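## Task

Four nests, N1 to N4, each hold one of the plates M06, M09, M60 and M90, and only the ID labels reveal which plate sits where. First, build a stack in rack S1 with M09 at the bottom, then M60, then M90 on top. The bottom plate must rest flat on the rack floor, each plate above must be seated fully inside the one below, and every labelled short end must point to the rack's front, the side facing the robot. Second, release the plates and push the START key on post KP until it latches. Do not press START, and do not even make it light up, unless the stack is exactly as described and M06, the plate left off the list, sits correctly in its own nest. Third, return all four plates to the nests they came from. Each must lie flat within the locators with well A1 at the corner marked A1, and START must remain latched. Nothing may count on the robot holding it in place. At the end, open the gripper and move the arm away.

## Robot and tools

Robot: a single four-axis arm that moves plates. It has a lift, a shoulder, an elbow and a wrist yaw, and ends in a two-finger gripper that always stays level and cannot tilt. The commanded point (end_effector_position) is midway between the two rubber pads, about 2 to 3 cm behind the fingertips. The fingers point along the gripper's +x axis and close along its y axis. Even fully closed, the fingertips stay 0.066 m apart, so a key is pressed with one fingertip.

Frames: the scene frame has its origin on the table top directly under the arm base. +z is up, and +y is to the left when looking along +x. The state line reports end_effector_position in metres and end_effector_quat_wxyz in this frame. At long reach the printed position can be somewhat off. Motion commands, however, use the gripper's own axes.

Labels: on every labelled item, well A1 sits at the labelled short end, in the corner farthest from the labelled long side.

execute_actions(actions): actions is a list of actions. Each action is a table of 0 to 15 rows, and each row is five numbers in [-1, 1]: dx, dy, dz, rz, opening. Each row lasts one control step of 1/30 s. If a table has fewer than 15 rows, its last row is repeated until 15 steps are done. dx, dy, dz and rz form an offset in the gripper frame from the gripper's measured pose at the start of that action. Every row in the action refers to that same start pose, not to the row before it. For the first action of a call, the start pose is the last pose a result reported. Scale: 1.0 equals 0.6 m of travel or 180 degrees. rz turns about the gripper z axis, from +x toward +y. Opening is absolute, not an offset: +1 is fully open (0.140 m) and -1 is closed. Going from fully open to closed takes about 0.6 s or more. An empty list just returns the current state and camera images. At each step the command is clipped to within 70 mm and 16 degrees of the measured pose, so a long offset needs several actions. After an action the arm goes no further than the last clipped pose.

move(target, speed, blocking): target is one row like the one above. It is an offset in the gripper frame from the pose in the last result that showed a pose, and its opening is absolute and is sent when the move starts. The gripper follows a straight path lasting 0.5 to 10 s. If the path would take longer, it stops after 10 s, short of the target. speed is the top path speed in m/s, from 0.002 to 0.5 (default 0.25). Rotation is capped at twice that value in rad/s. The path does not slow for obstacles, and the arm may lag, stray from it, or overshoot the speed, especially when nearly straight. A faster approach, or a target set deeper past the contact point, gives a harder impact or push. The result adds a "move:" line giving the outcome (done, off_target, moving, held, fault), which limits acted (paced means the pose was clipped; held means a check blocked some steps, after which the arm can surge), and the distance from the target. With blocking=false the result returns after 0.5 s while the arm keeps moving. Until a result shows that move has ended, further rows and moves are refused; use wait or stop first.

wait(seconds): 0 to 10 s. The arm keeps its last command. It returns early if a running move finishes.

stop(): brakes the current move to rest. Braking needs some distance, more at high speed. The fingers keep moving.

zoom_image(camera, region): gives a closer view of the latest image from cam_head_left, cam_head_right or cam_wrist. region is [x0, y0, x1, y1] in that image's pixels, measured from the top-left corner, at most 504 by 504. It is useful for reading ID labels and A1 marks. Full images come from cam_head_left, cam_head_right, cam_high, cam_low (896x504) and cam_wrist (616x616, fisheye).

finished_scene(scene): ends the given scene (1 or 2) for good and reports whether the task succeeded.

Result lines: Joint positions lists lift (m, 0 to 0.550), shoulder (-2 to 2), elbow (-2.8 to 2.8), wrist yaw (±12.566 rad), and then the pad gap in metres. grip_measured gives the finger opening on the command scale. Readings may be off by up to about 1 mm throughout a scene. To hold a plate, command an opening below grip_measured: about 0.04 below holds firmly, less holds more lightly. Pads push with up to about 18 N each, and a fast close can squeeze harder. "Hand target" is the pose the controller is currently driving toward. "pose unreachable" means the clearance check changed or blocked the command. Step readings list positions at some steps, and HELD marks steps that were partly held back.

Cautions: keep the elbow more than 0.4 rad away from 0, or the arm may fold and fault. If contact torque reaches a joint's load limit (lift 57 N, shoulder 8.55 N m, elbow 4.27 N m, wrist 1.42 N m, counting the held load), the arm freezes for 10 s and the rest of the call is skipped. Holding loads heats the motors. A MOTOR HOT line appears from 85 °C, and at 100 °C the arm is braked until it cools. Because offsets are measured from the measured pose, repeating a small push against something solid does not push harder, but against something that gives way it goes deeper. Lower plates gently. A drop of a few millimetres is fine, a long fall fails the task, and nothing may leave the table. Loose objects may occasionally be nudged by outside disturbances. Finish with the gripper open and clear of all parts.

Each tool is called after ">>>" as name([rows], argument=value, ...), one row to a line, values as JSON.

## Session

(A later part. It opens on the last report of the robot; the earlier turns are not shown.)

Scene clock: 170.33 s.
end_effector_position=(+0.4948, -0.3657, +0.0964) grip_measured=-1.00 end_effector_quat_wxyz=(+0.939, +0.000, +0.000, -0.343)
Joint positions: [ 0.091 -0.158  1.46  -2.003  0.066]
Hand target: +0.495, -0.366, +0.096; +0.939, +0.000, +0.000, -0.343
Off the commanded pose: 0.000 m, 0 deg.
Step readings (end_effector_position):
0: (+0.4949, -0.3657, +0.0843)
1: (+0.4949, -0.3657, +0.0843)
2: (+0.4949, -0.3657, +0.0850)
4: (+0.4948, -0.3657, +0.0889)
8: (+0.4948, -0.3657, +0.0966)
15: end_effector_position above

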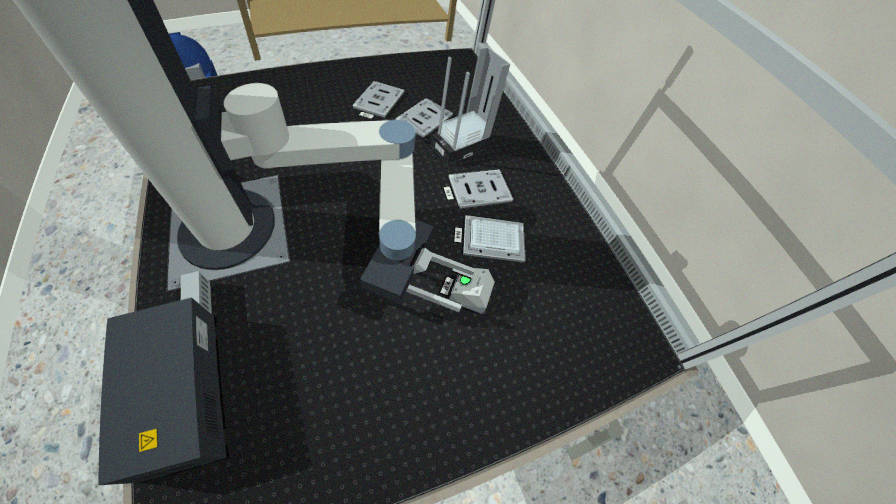

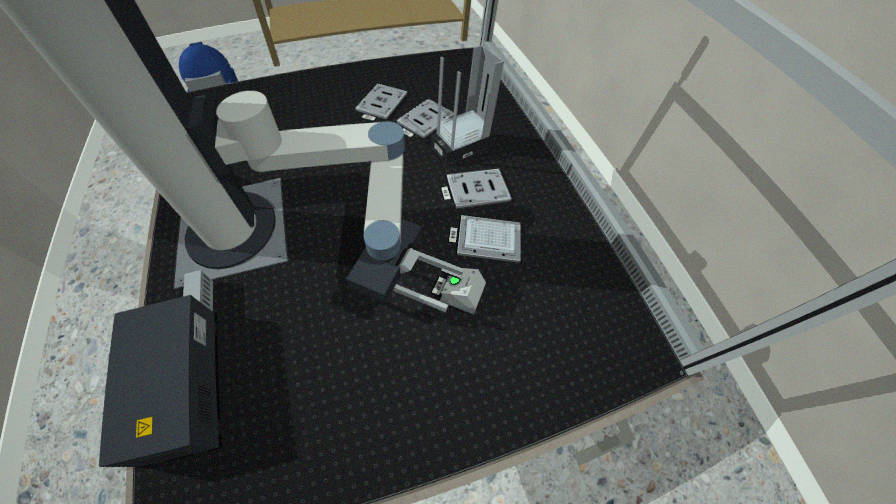

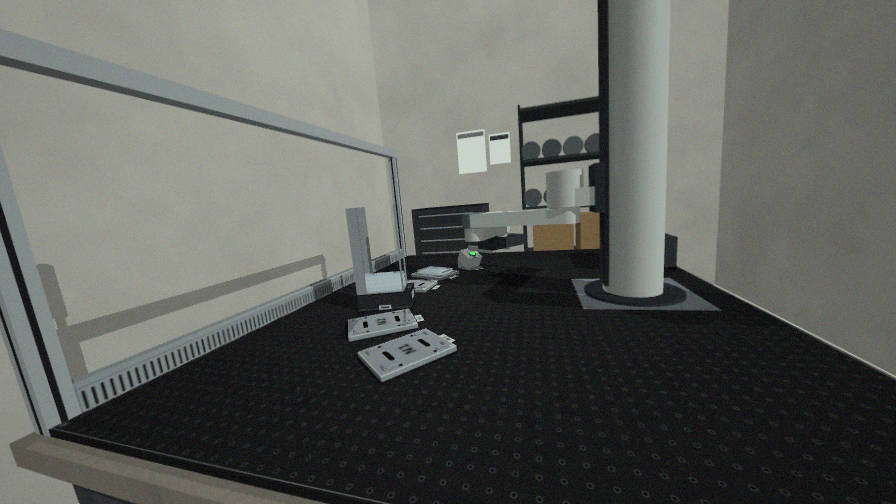

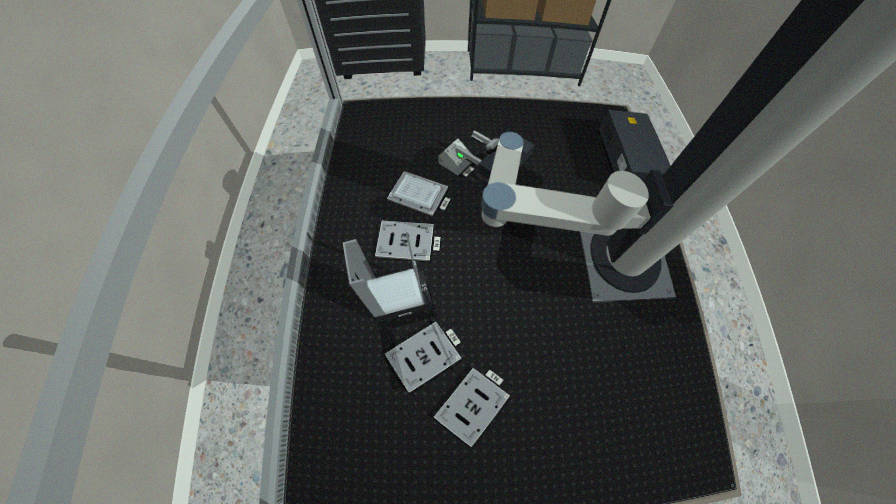

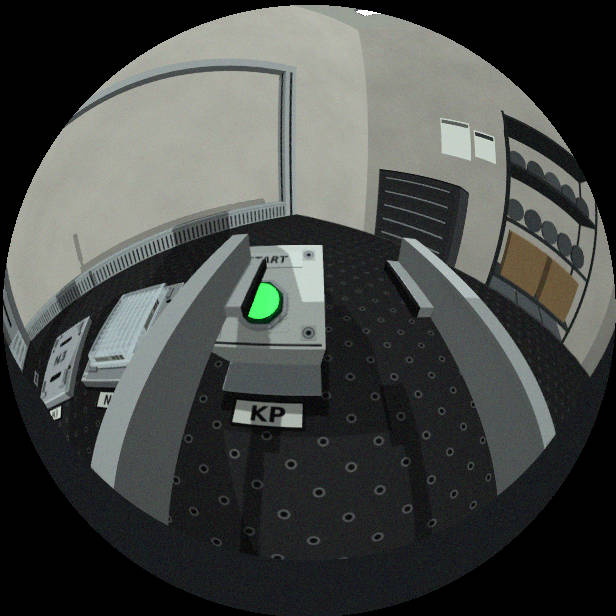

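>>> move(target=[0.1997,0,0,0,1], speed=0.15)

>>> execute_actions([
  [[0,0,0,0,0.8],[0,0,0,0,0.6],[0,0,0,0,0.4],[0,0,0,0,0.2],[0,0,0,0,0.0],[0,0,0,0,-0.15],[0,0,0,0,-0.3],[0,0,0,0,-0.4],[0,0,0,0,-0.45],[0,0,0,0,-0.48]],
  [[0,0,0,0,-0.5],[0,0,0,0,-0.51],[0,0,0,0,-0.52],[0,0,0,0,-0.53],[0,0,0,0,-0.54],[0,0,0,0,-0.55],[0,0,0,0,-0.56],[0,0,0,0,-0.57],[0,0,0,0,-0.58],[0,0,0,0,-0.59],[0,0,0,0,-0.60],[0,0,0,0,-0.61],[0,0,0,0,-0.62]],
])

Scene clock: 176.40 s.
end_effector_position=(+0.7183, +0.1304, +0.0995) grip_measured=+0.99 end_effector_quat_wxyz=(+0.991, +0.000, +0.000, +0.137)
Joint positions: [ 0.095  0.802  1.869 -2.396  0.14 ]
Hand target: +0.718, +0.130, +0.100; +0.991, +0.000, +0.000, +0.137
Off the commanded pose: 0.000 m, 0 deg.
move: done

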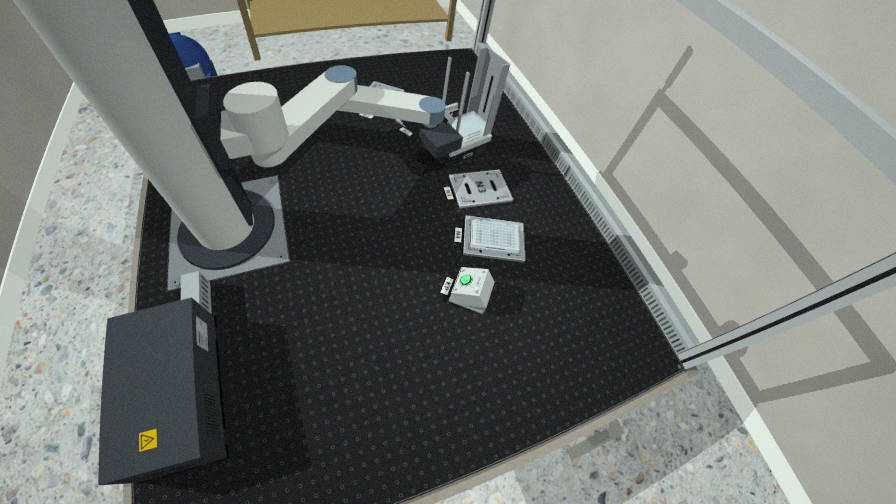

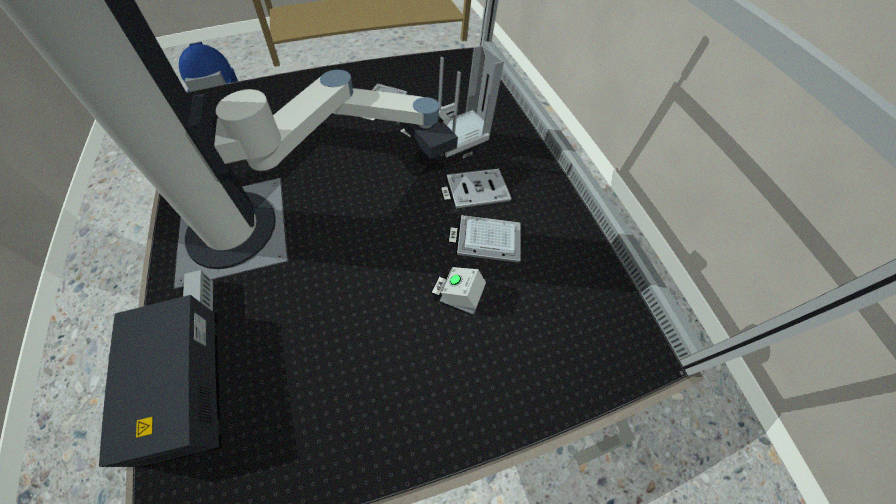

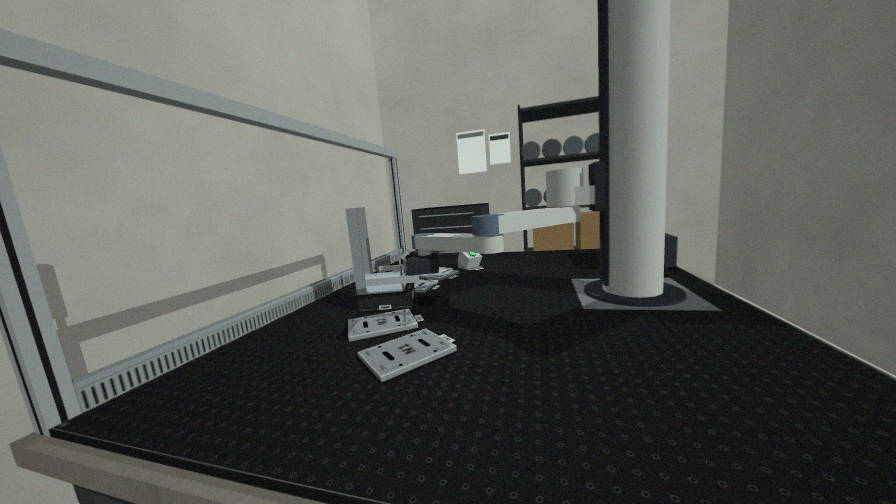

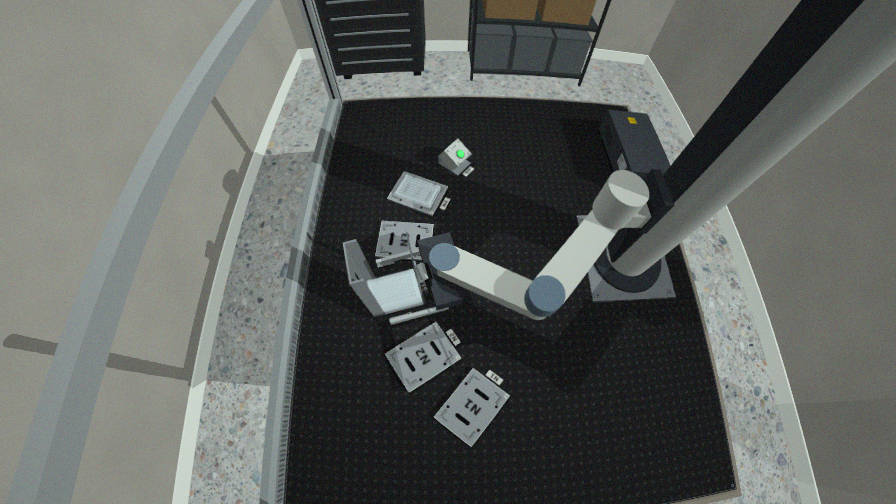

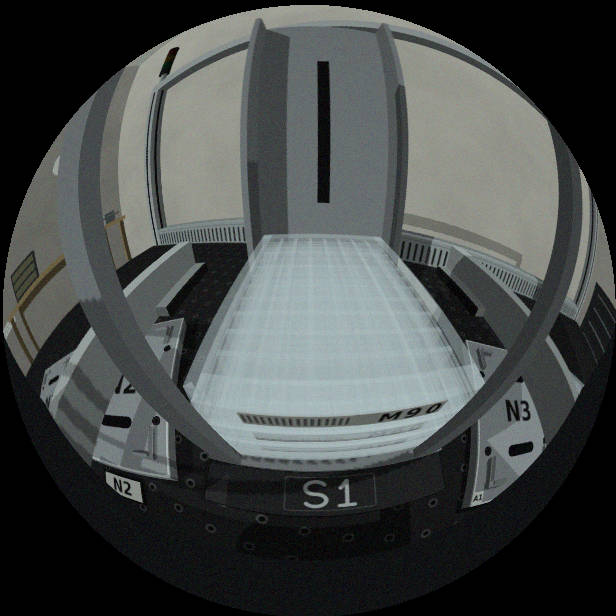

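Scene clock: 177.40 s.
end_effector_position=(+0.7183, +0.1305, +0.0997) grip_measured=-0.57 end_effector_quat_wxyz=(+0.991, +0.000, +0.000, +0.137)
Joint positions: [ 0.095  0.802  1.869 -2.396  0.082]
Hand target: +0.718, +0.130, +0.100; +0.991, +0.000, +0.000, +0.137
Off the commanded pose: 0.000 m, 0 deg.
Step readings (end_effector_position; steps 1 to 15: 1st action; 16 to 30: 2nd action):
0: (+0.7183, +0.1304, +0.0995)
1: (+0.7183, +0.1304, +0.0995)
2: (+0.7183, +0.1304, +0.0995)
4: (+0.7183, +0.1304, +0.0995)
8: (+0.7183, +0.1304, +0.0995)
15: (+0.7183, +0.1304, +0.0995)
16: (+0.7183, +0.1304, +0.0995)
17: (+0.7183, +0.1304, +0.0995)
19: (+0.7183, +0.1305, +0.0997)
23: (+0.7183, +0.1305, +0.0997)
30: end_effector_position above

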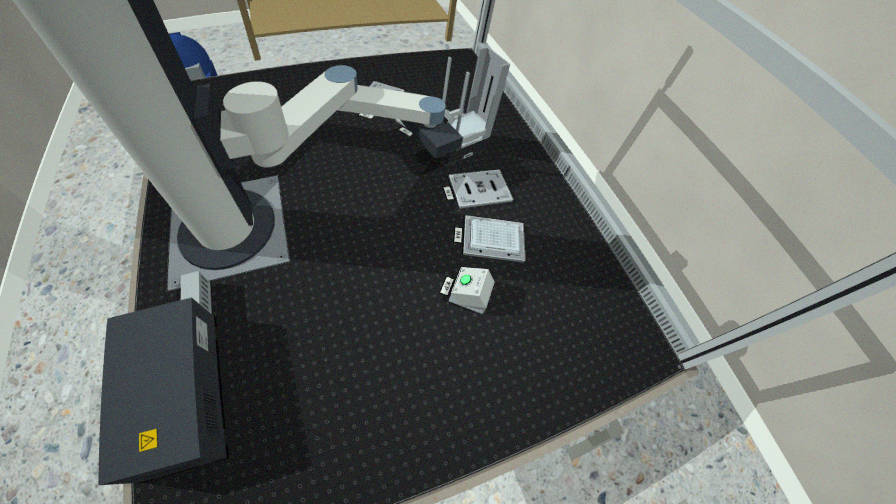

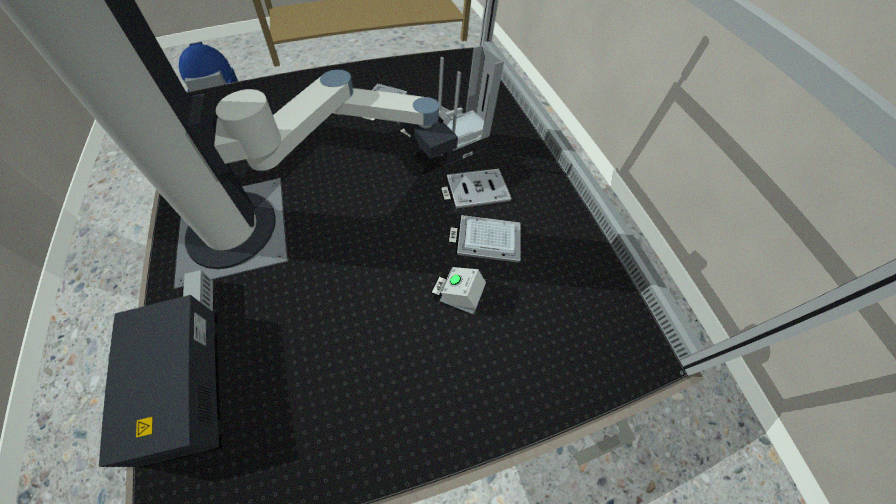

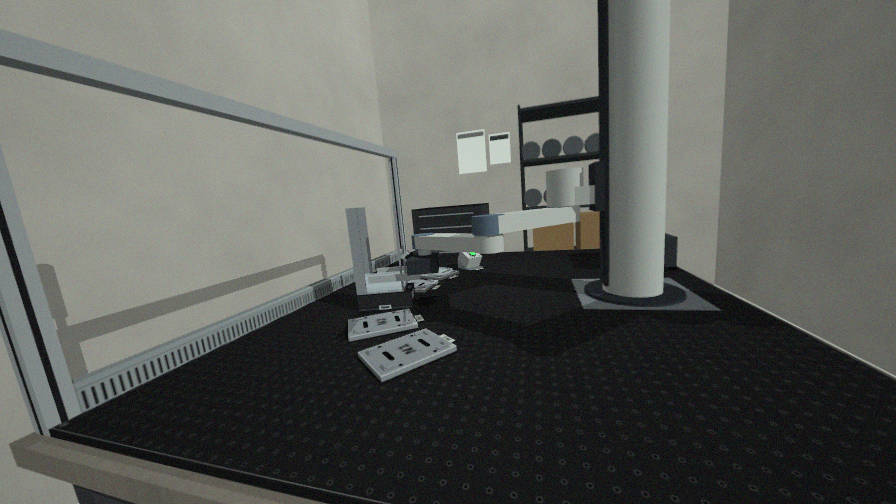

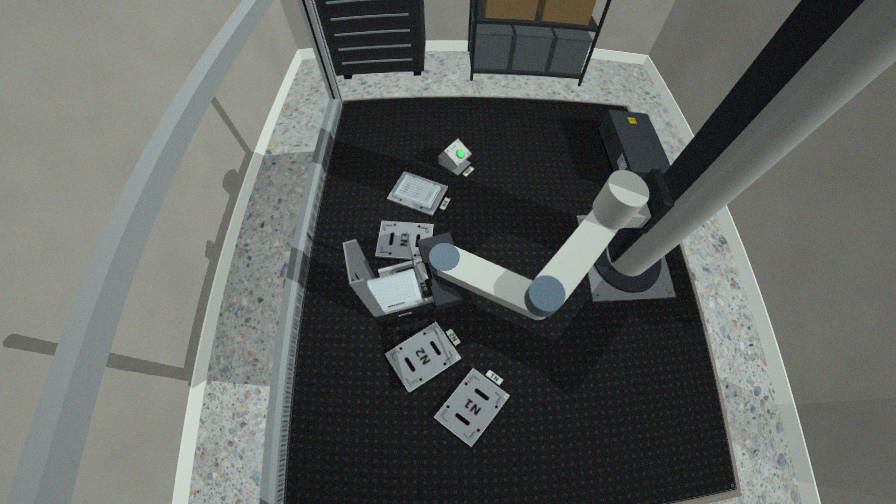

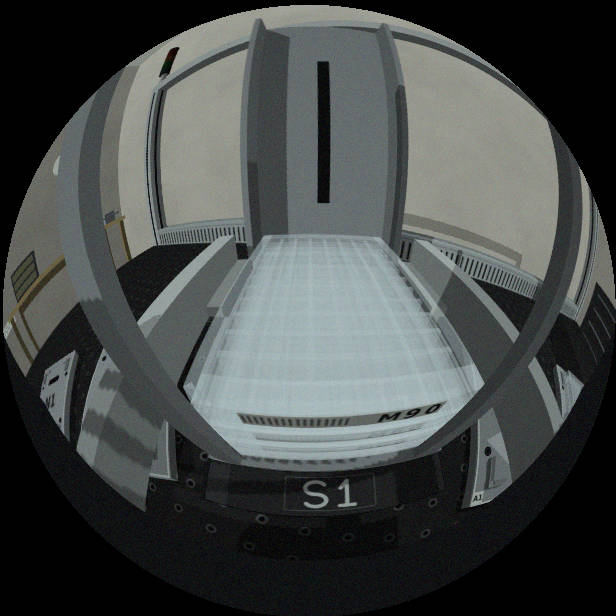

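>>> move(target=[0,0,0.025,0,-0.62], speed=0.03)

Scene clock: 178.37 s.
end_effector_position=(+0.7183, +0.1305, +0.1148) grip_measured=-0.57 end_effector_quat_wxyz=(+0.991, +0.000, +0.000, +0.137)
Joint positions: [ 0.11   0.802  1.869 -2.396  0.082]
Hand target: +0.718, +0.130, +0.115; +0.991, +0.000, +0.000, +0.137
Off the commanded pose: 0.000 m, 0 deg.
move: done

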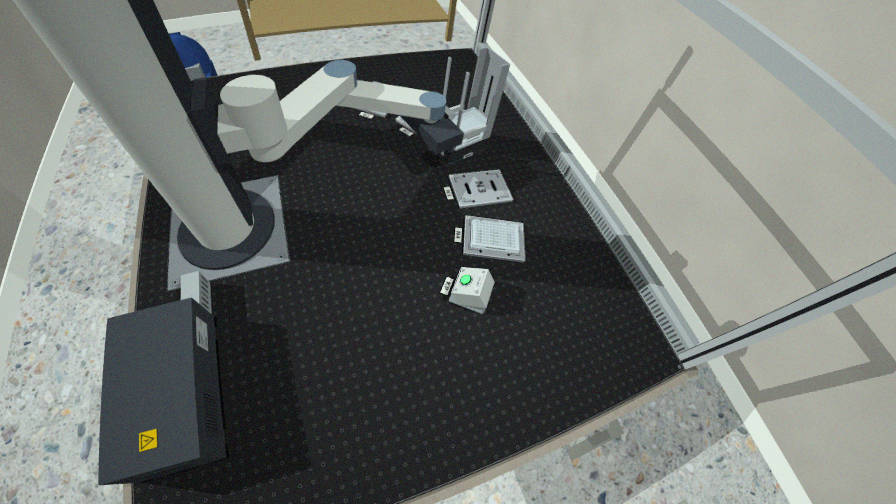

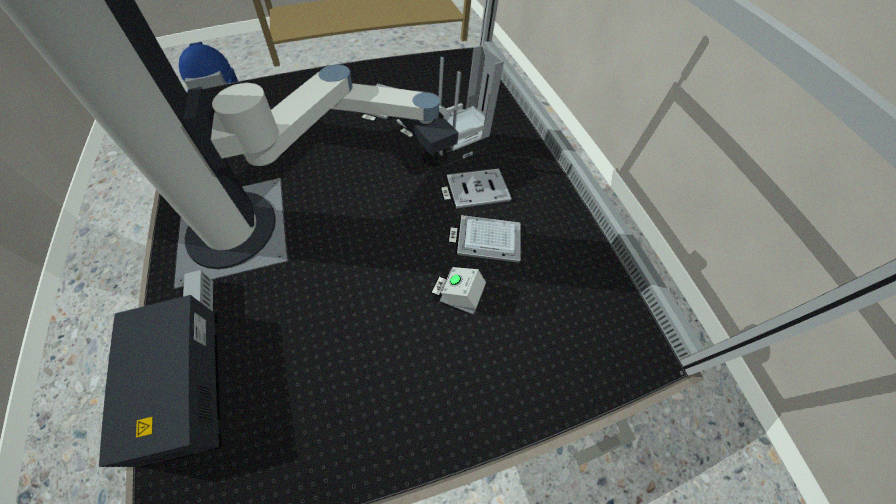

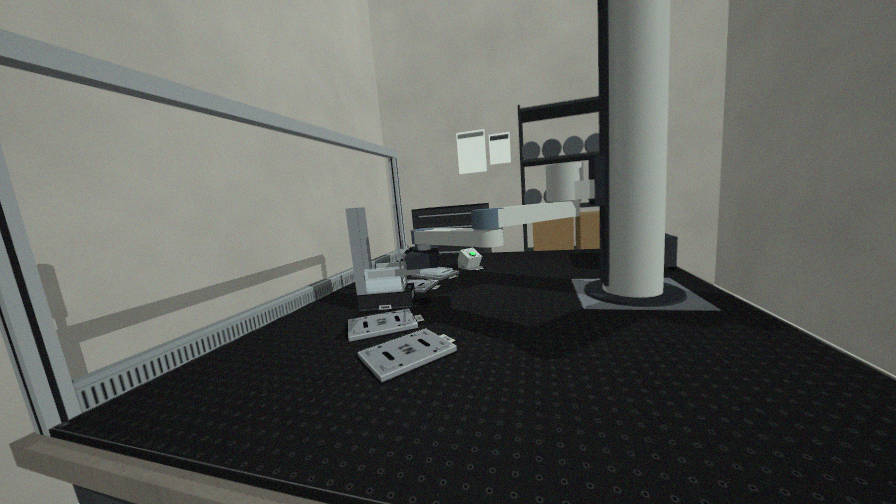

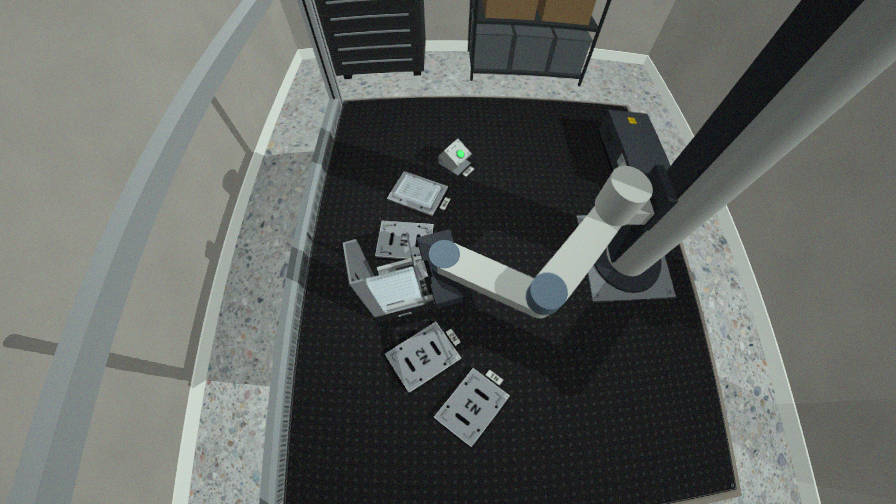

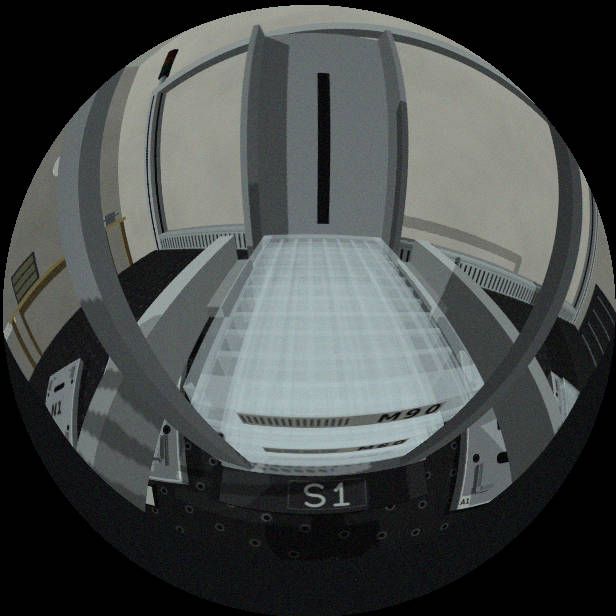

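Only M90 lifted. Up to 0.345.

>>> move(target=[0,0,0.384,0,-0.62], speed=0.25)

>>> move(target=[-0.1859,0.564,0,0.1926,-0.62], speed=0.3)

Scene clock: 179.90 s.
end_effector_position=(+0.7183, +0.1305, +0.3452) grip_measured=-0.57 end_effector_quat_wxyz=(+0.991, +0.000, +0.000, +0.137)
Joint positions: [ 0.34   0.802  1.869 -2.396  0.082]
Hand target: +0.718, +0.130, +0.345; +0.991, +0.000, +0.000, +0.137
Off the commanded pose: 0.000 m, 0 deg.
move: done

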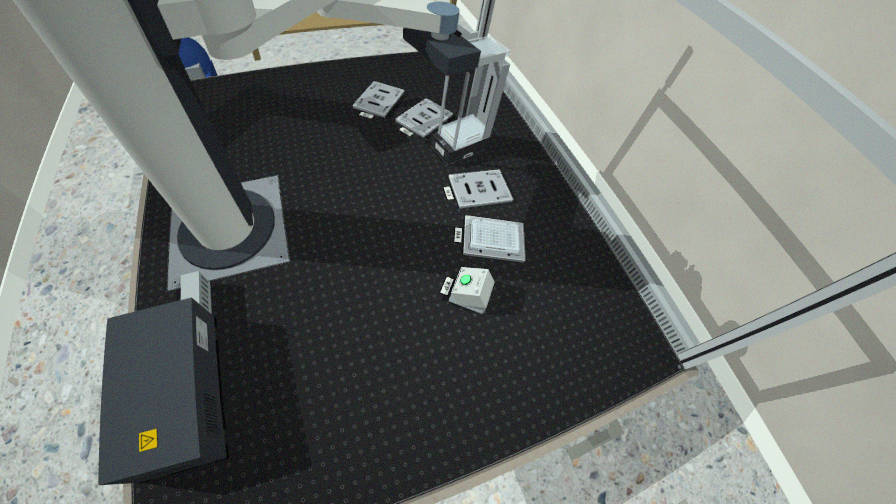

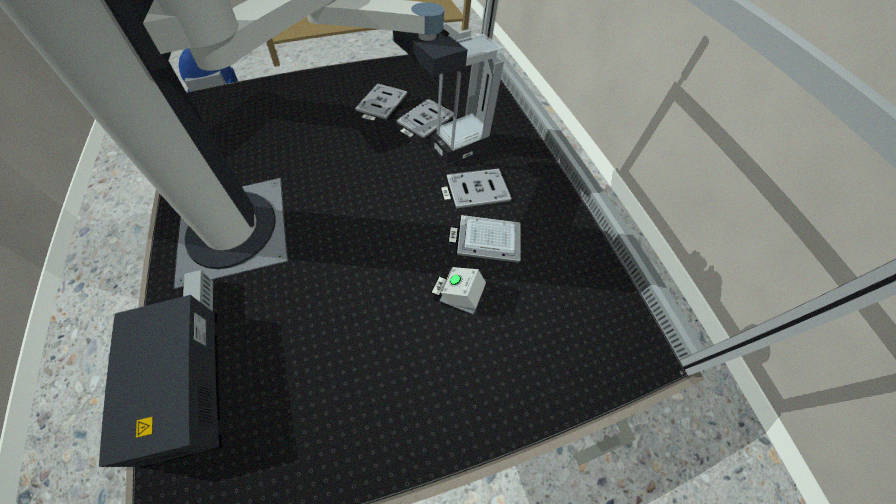

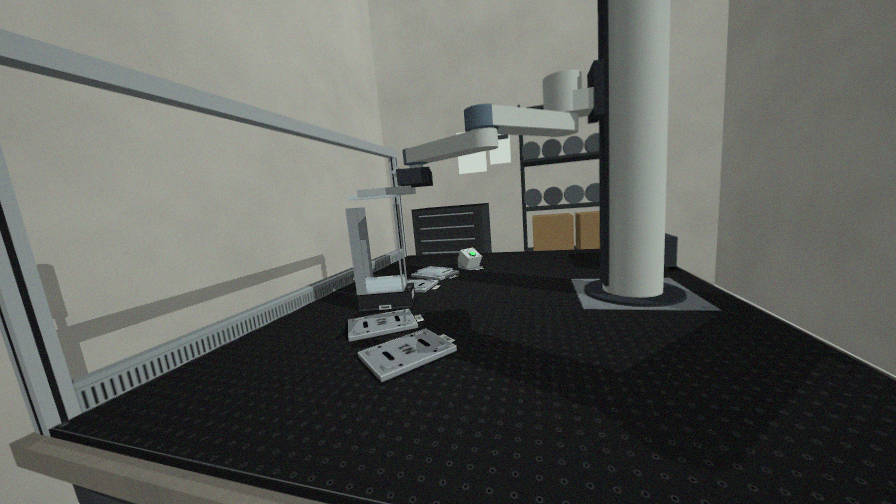

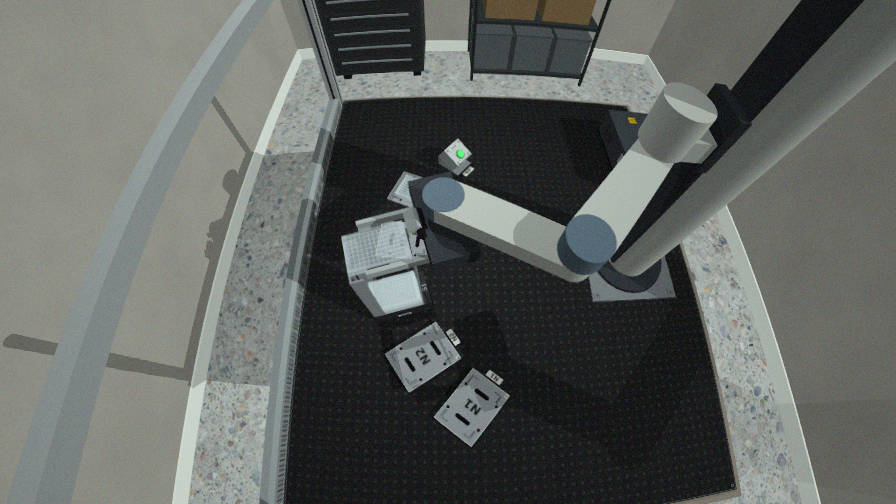

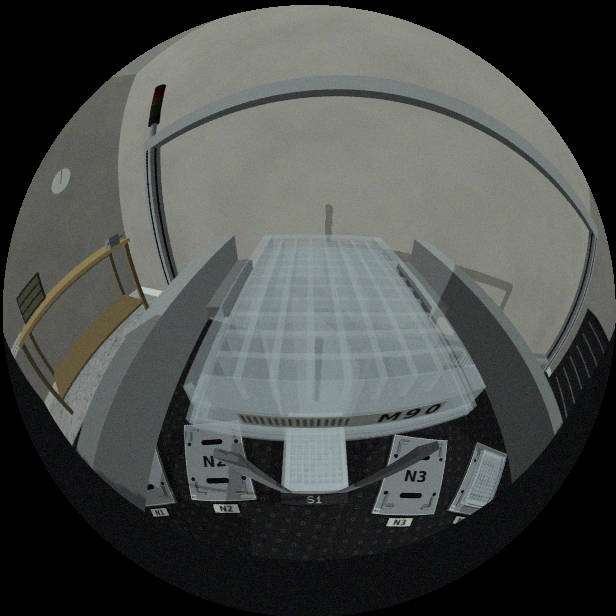

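Scene clock: 181.47 s.
end_effector_position=(+0.5187, +0.4260, +0.3452) grip_measured=-0.57 end_effector_quat_wxyz=(+0.905, +0.000, +0.000, +0.426)
Joint positions: [ 0.34   1.507  1.796 -2.422  0.082]
Hand target: +0.519, +0.426, +0.345; +0.905, +0.000, +0.000, +0.426
Off the commanded pose: 0.000 m, 0 deg.
move: done

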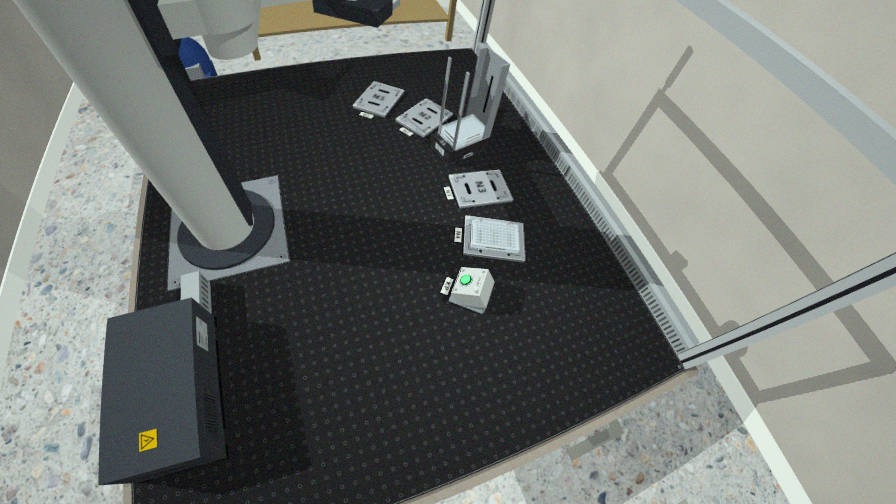

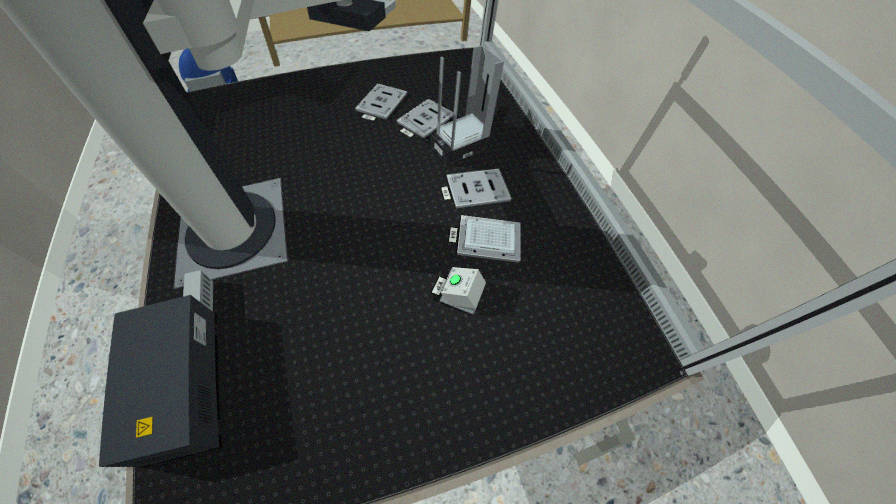

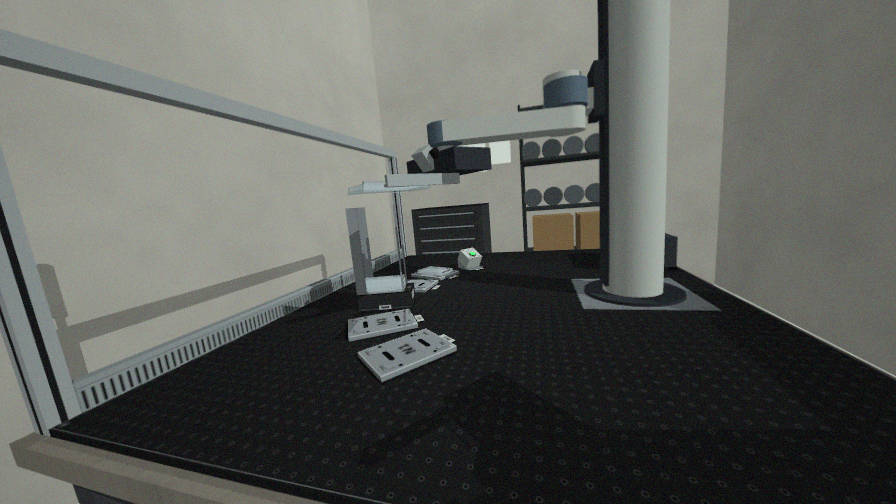

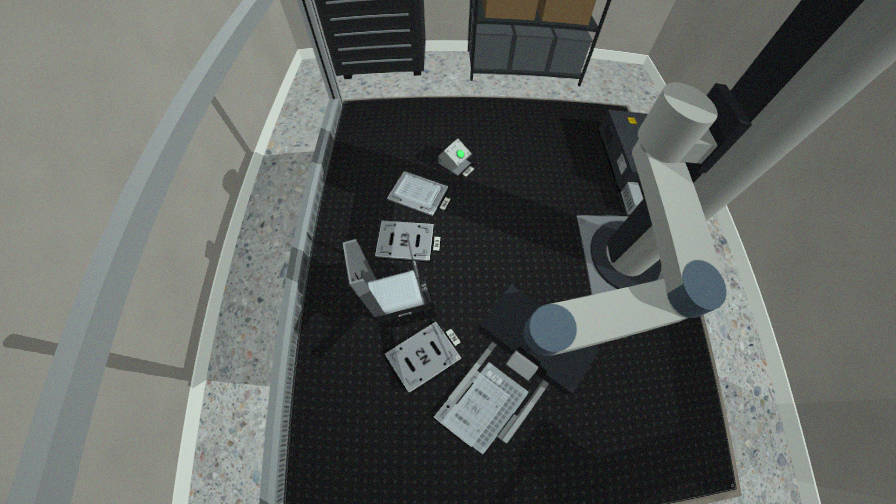

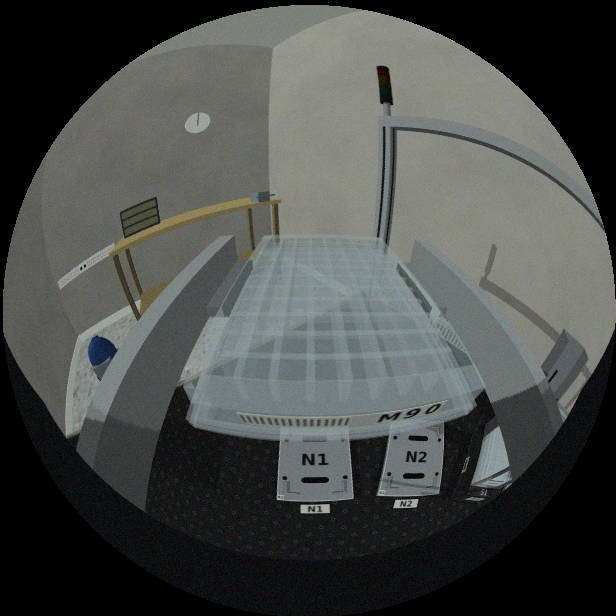

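>>> move(target=[-0.0002,-0.0006,-0.5,0,-0.62], speed=0.3)

Scene clock: 183.20 s.
end_effector_position=(+0.5189, +0.4257, +0.0451) grip_measured=-0.57 end_effector_quat_wxyz=(+0.905, +0.000, +0.000, +0.426)
Joint positions: [ 0.04   1.507  1.795 -2.421  0.082]
Hand target: +0.519, +0.426, +0.045; +0.905, +0.000, +0.000, +0.426
Off the commanded pose: 0.000 m, 0 deg.
move: done

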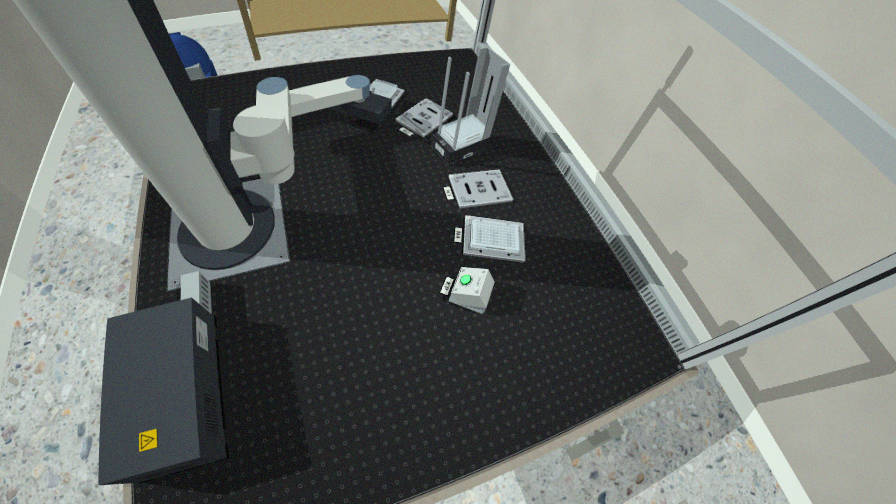

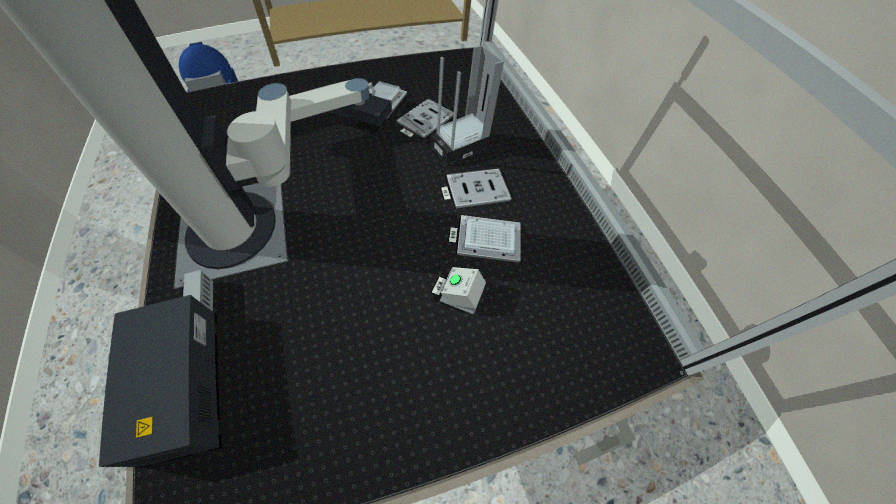

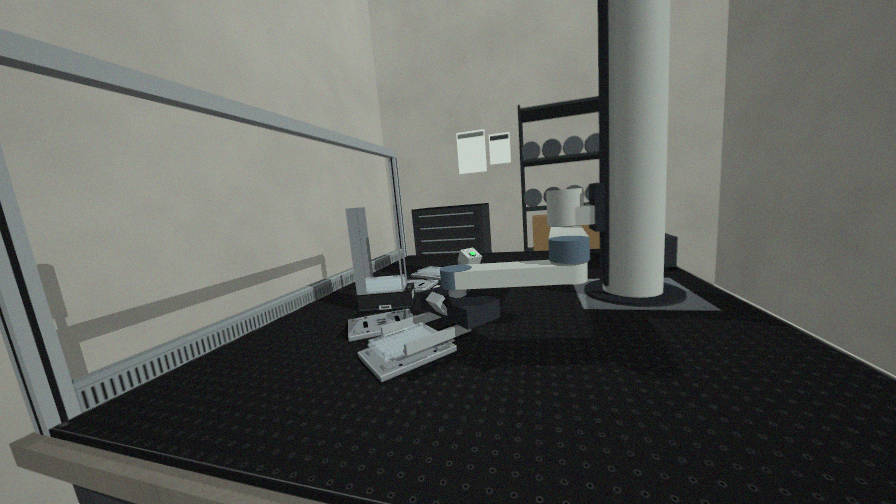

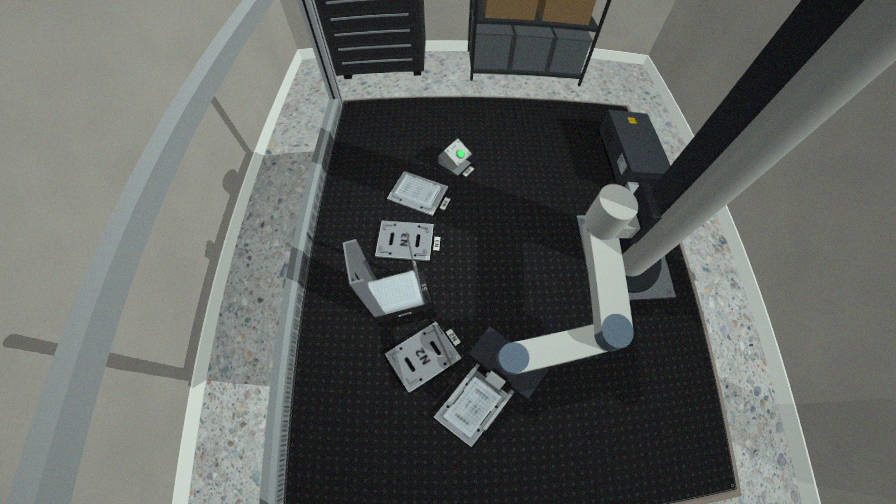

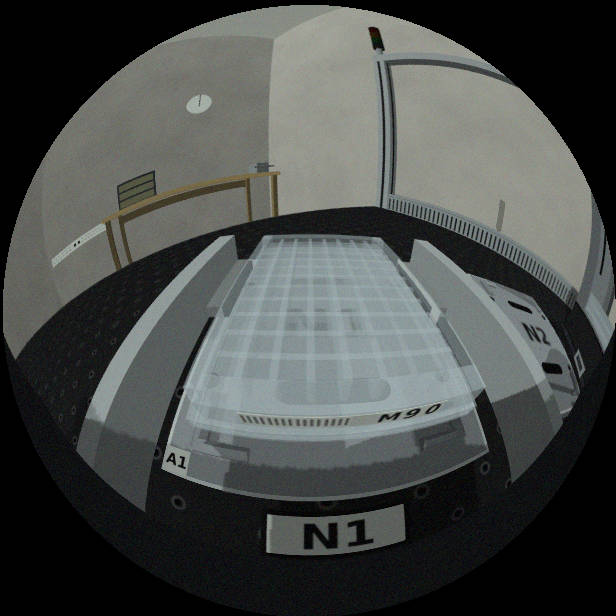

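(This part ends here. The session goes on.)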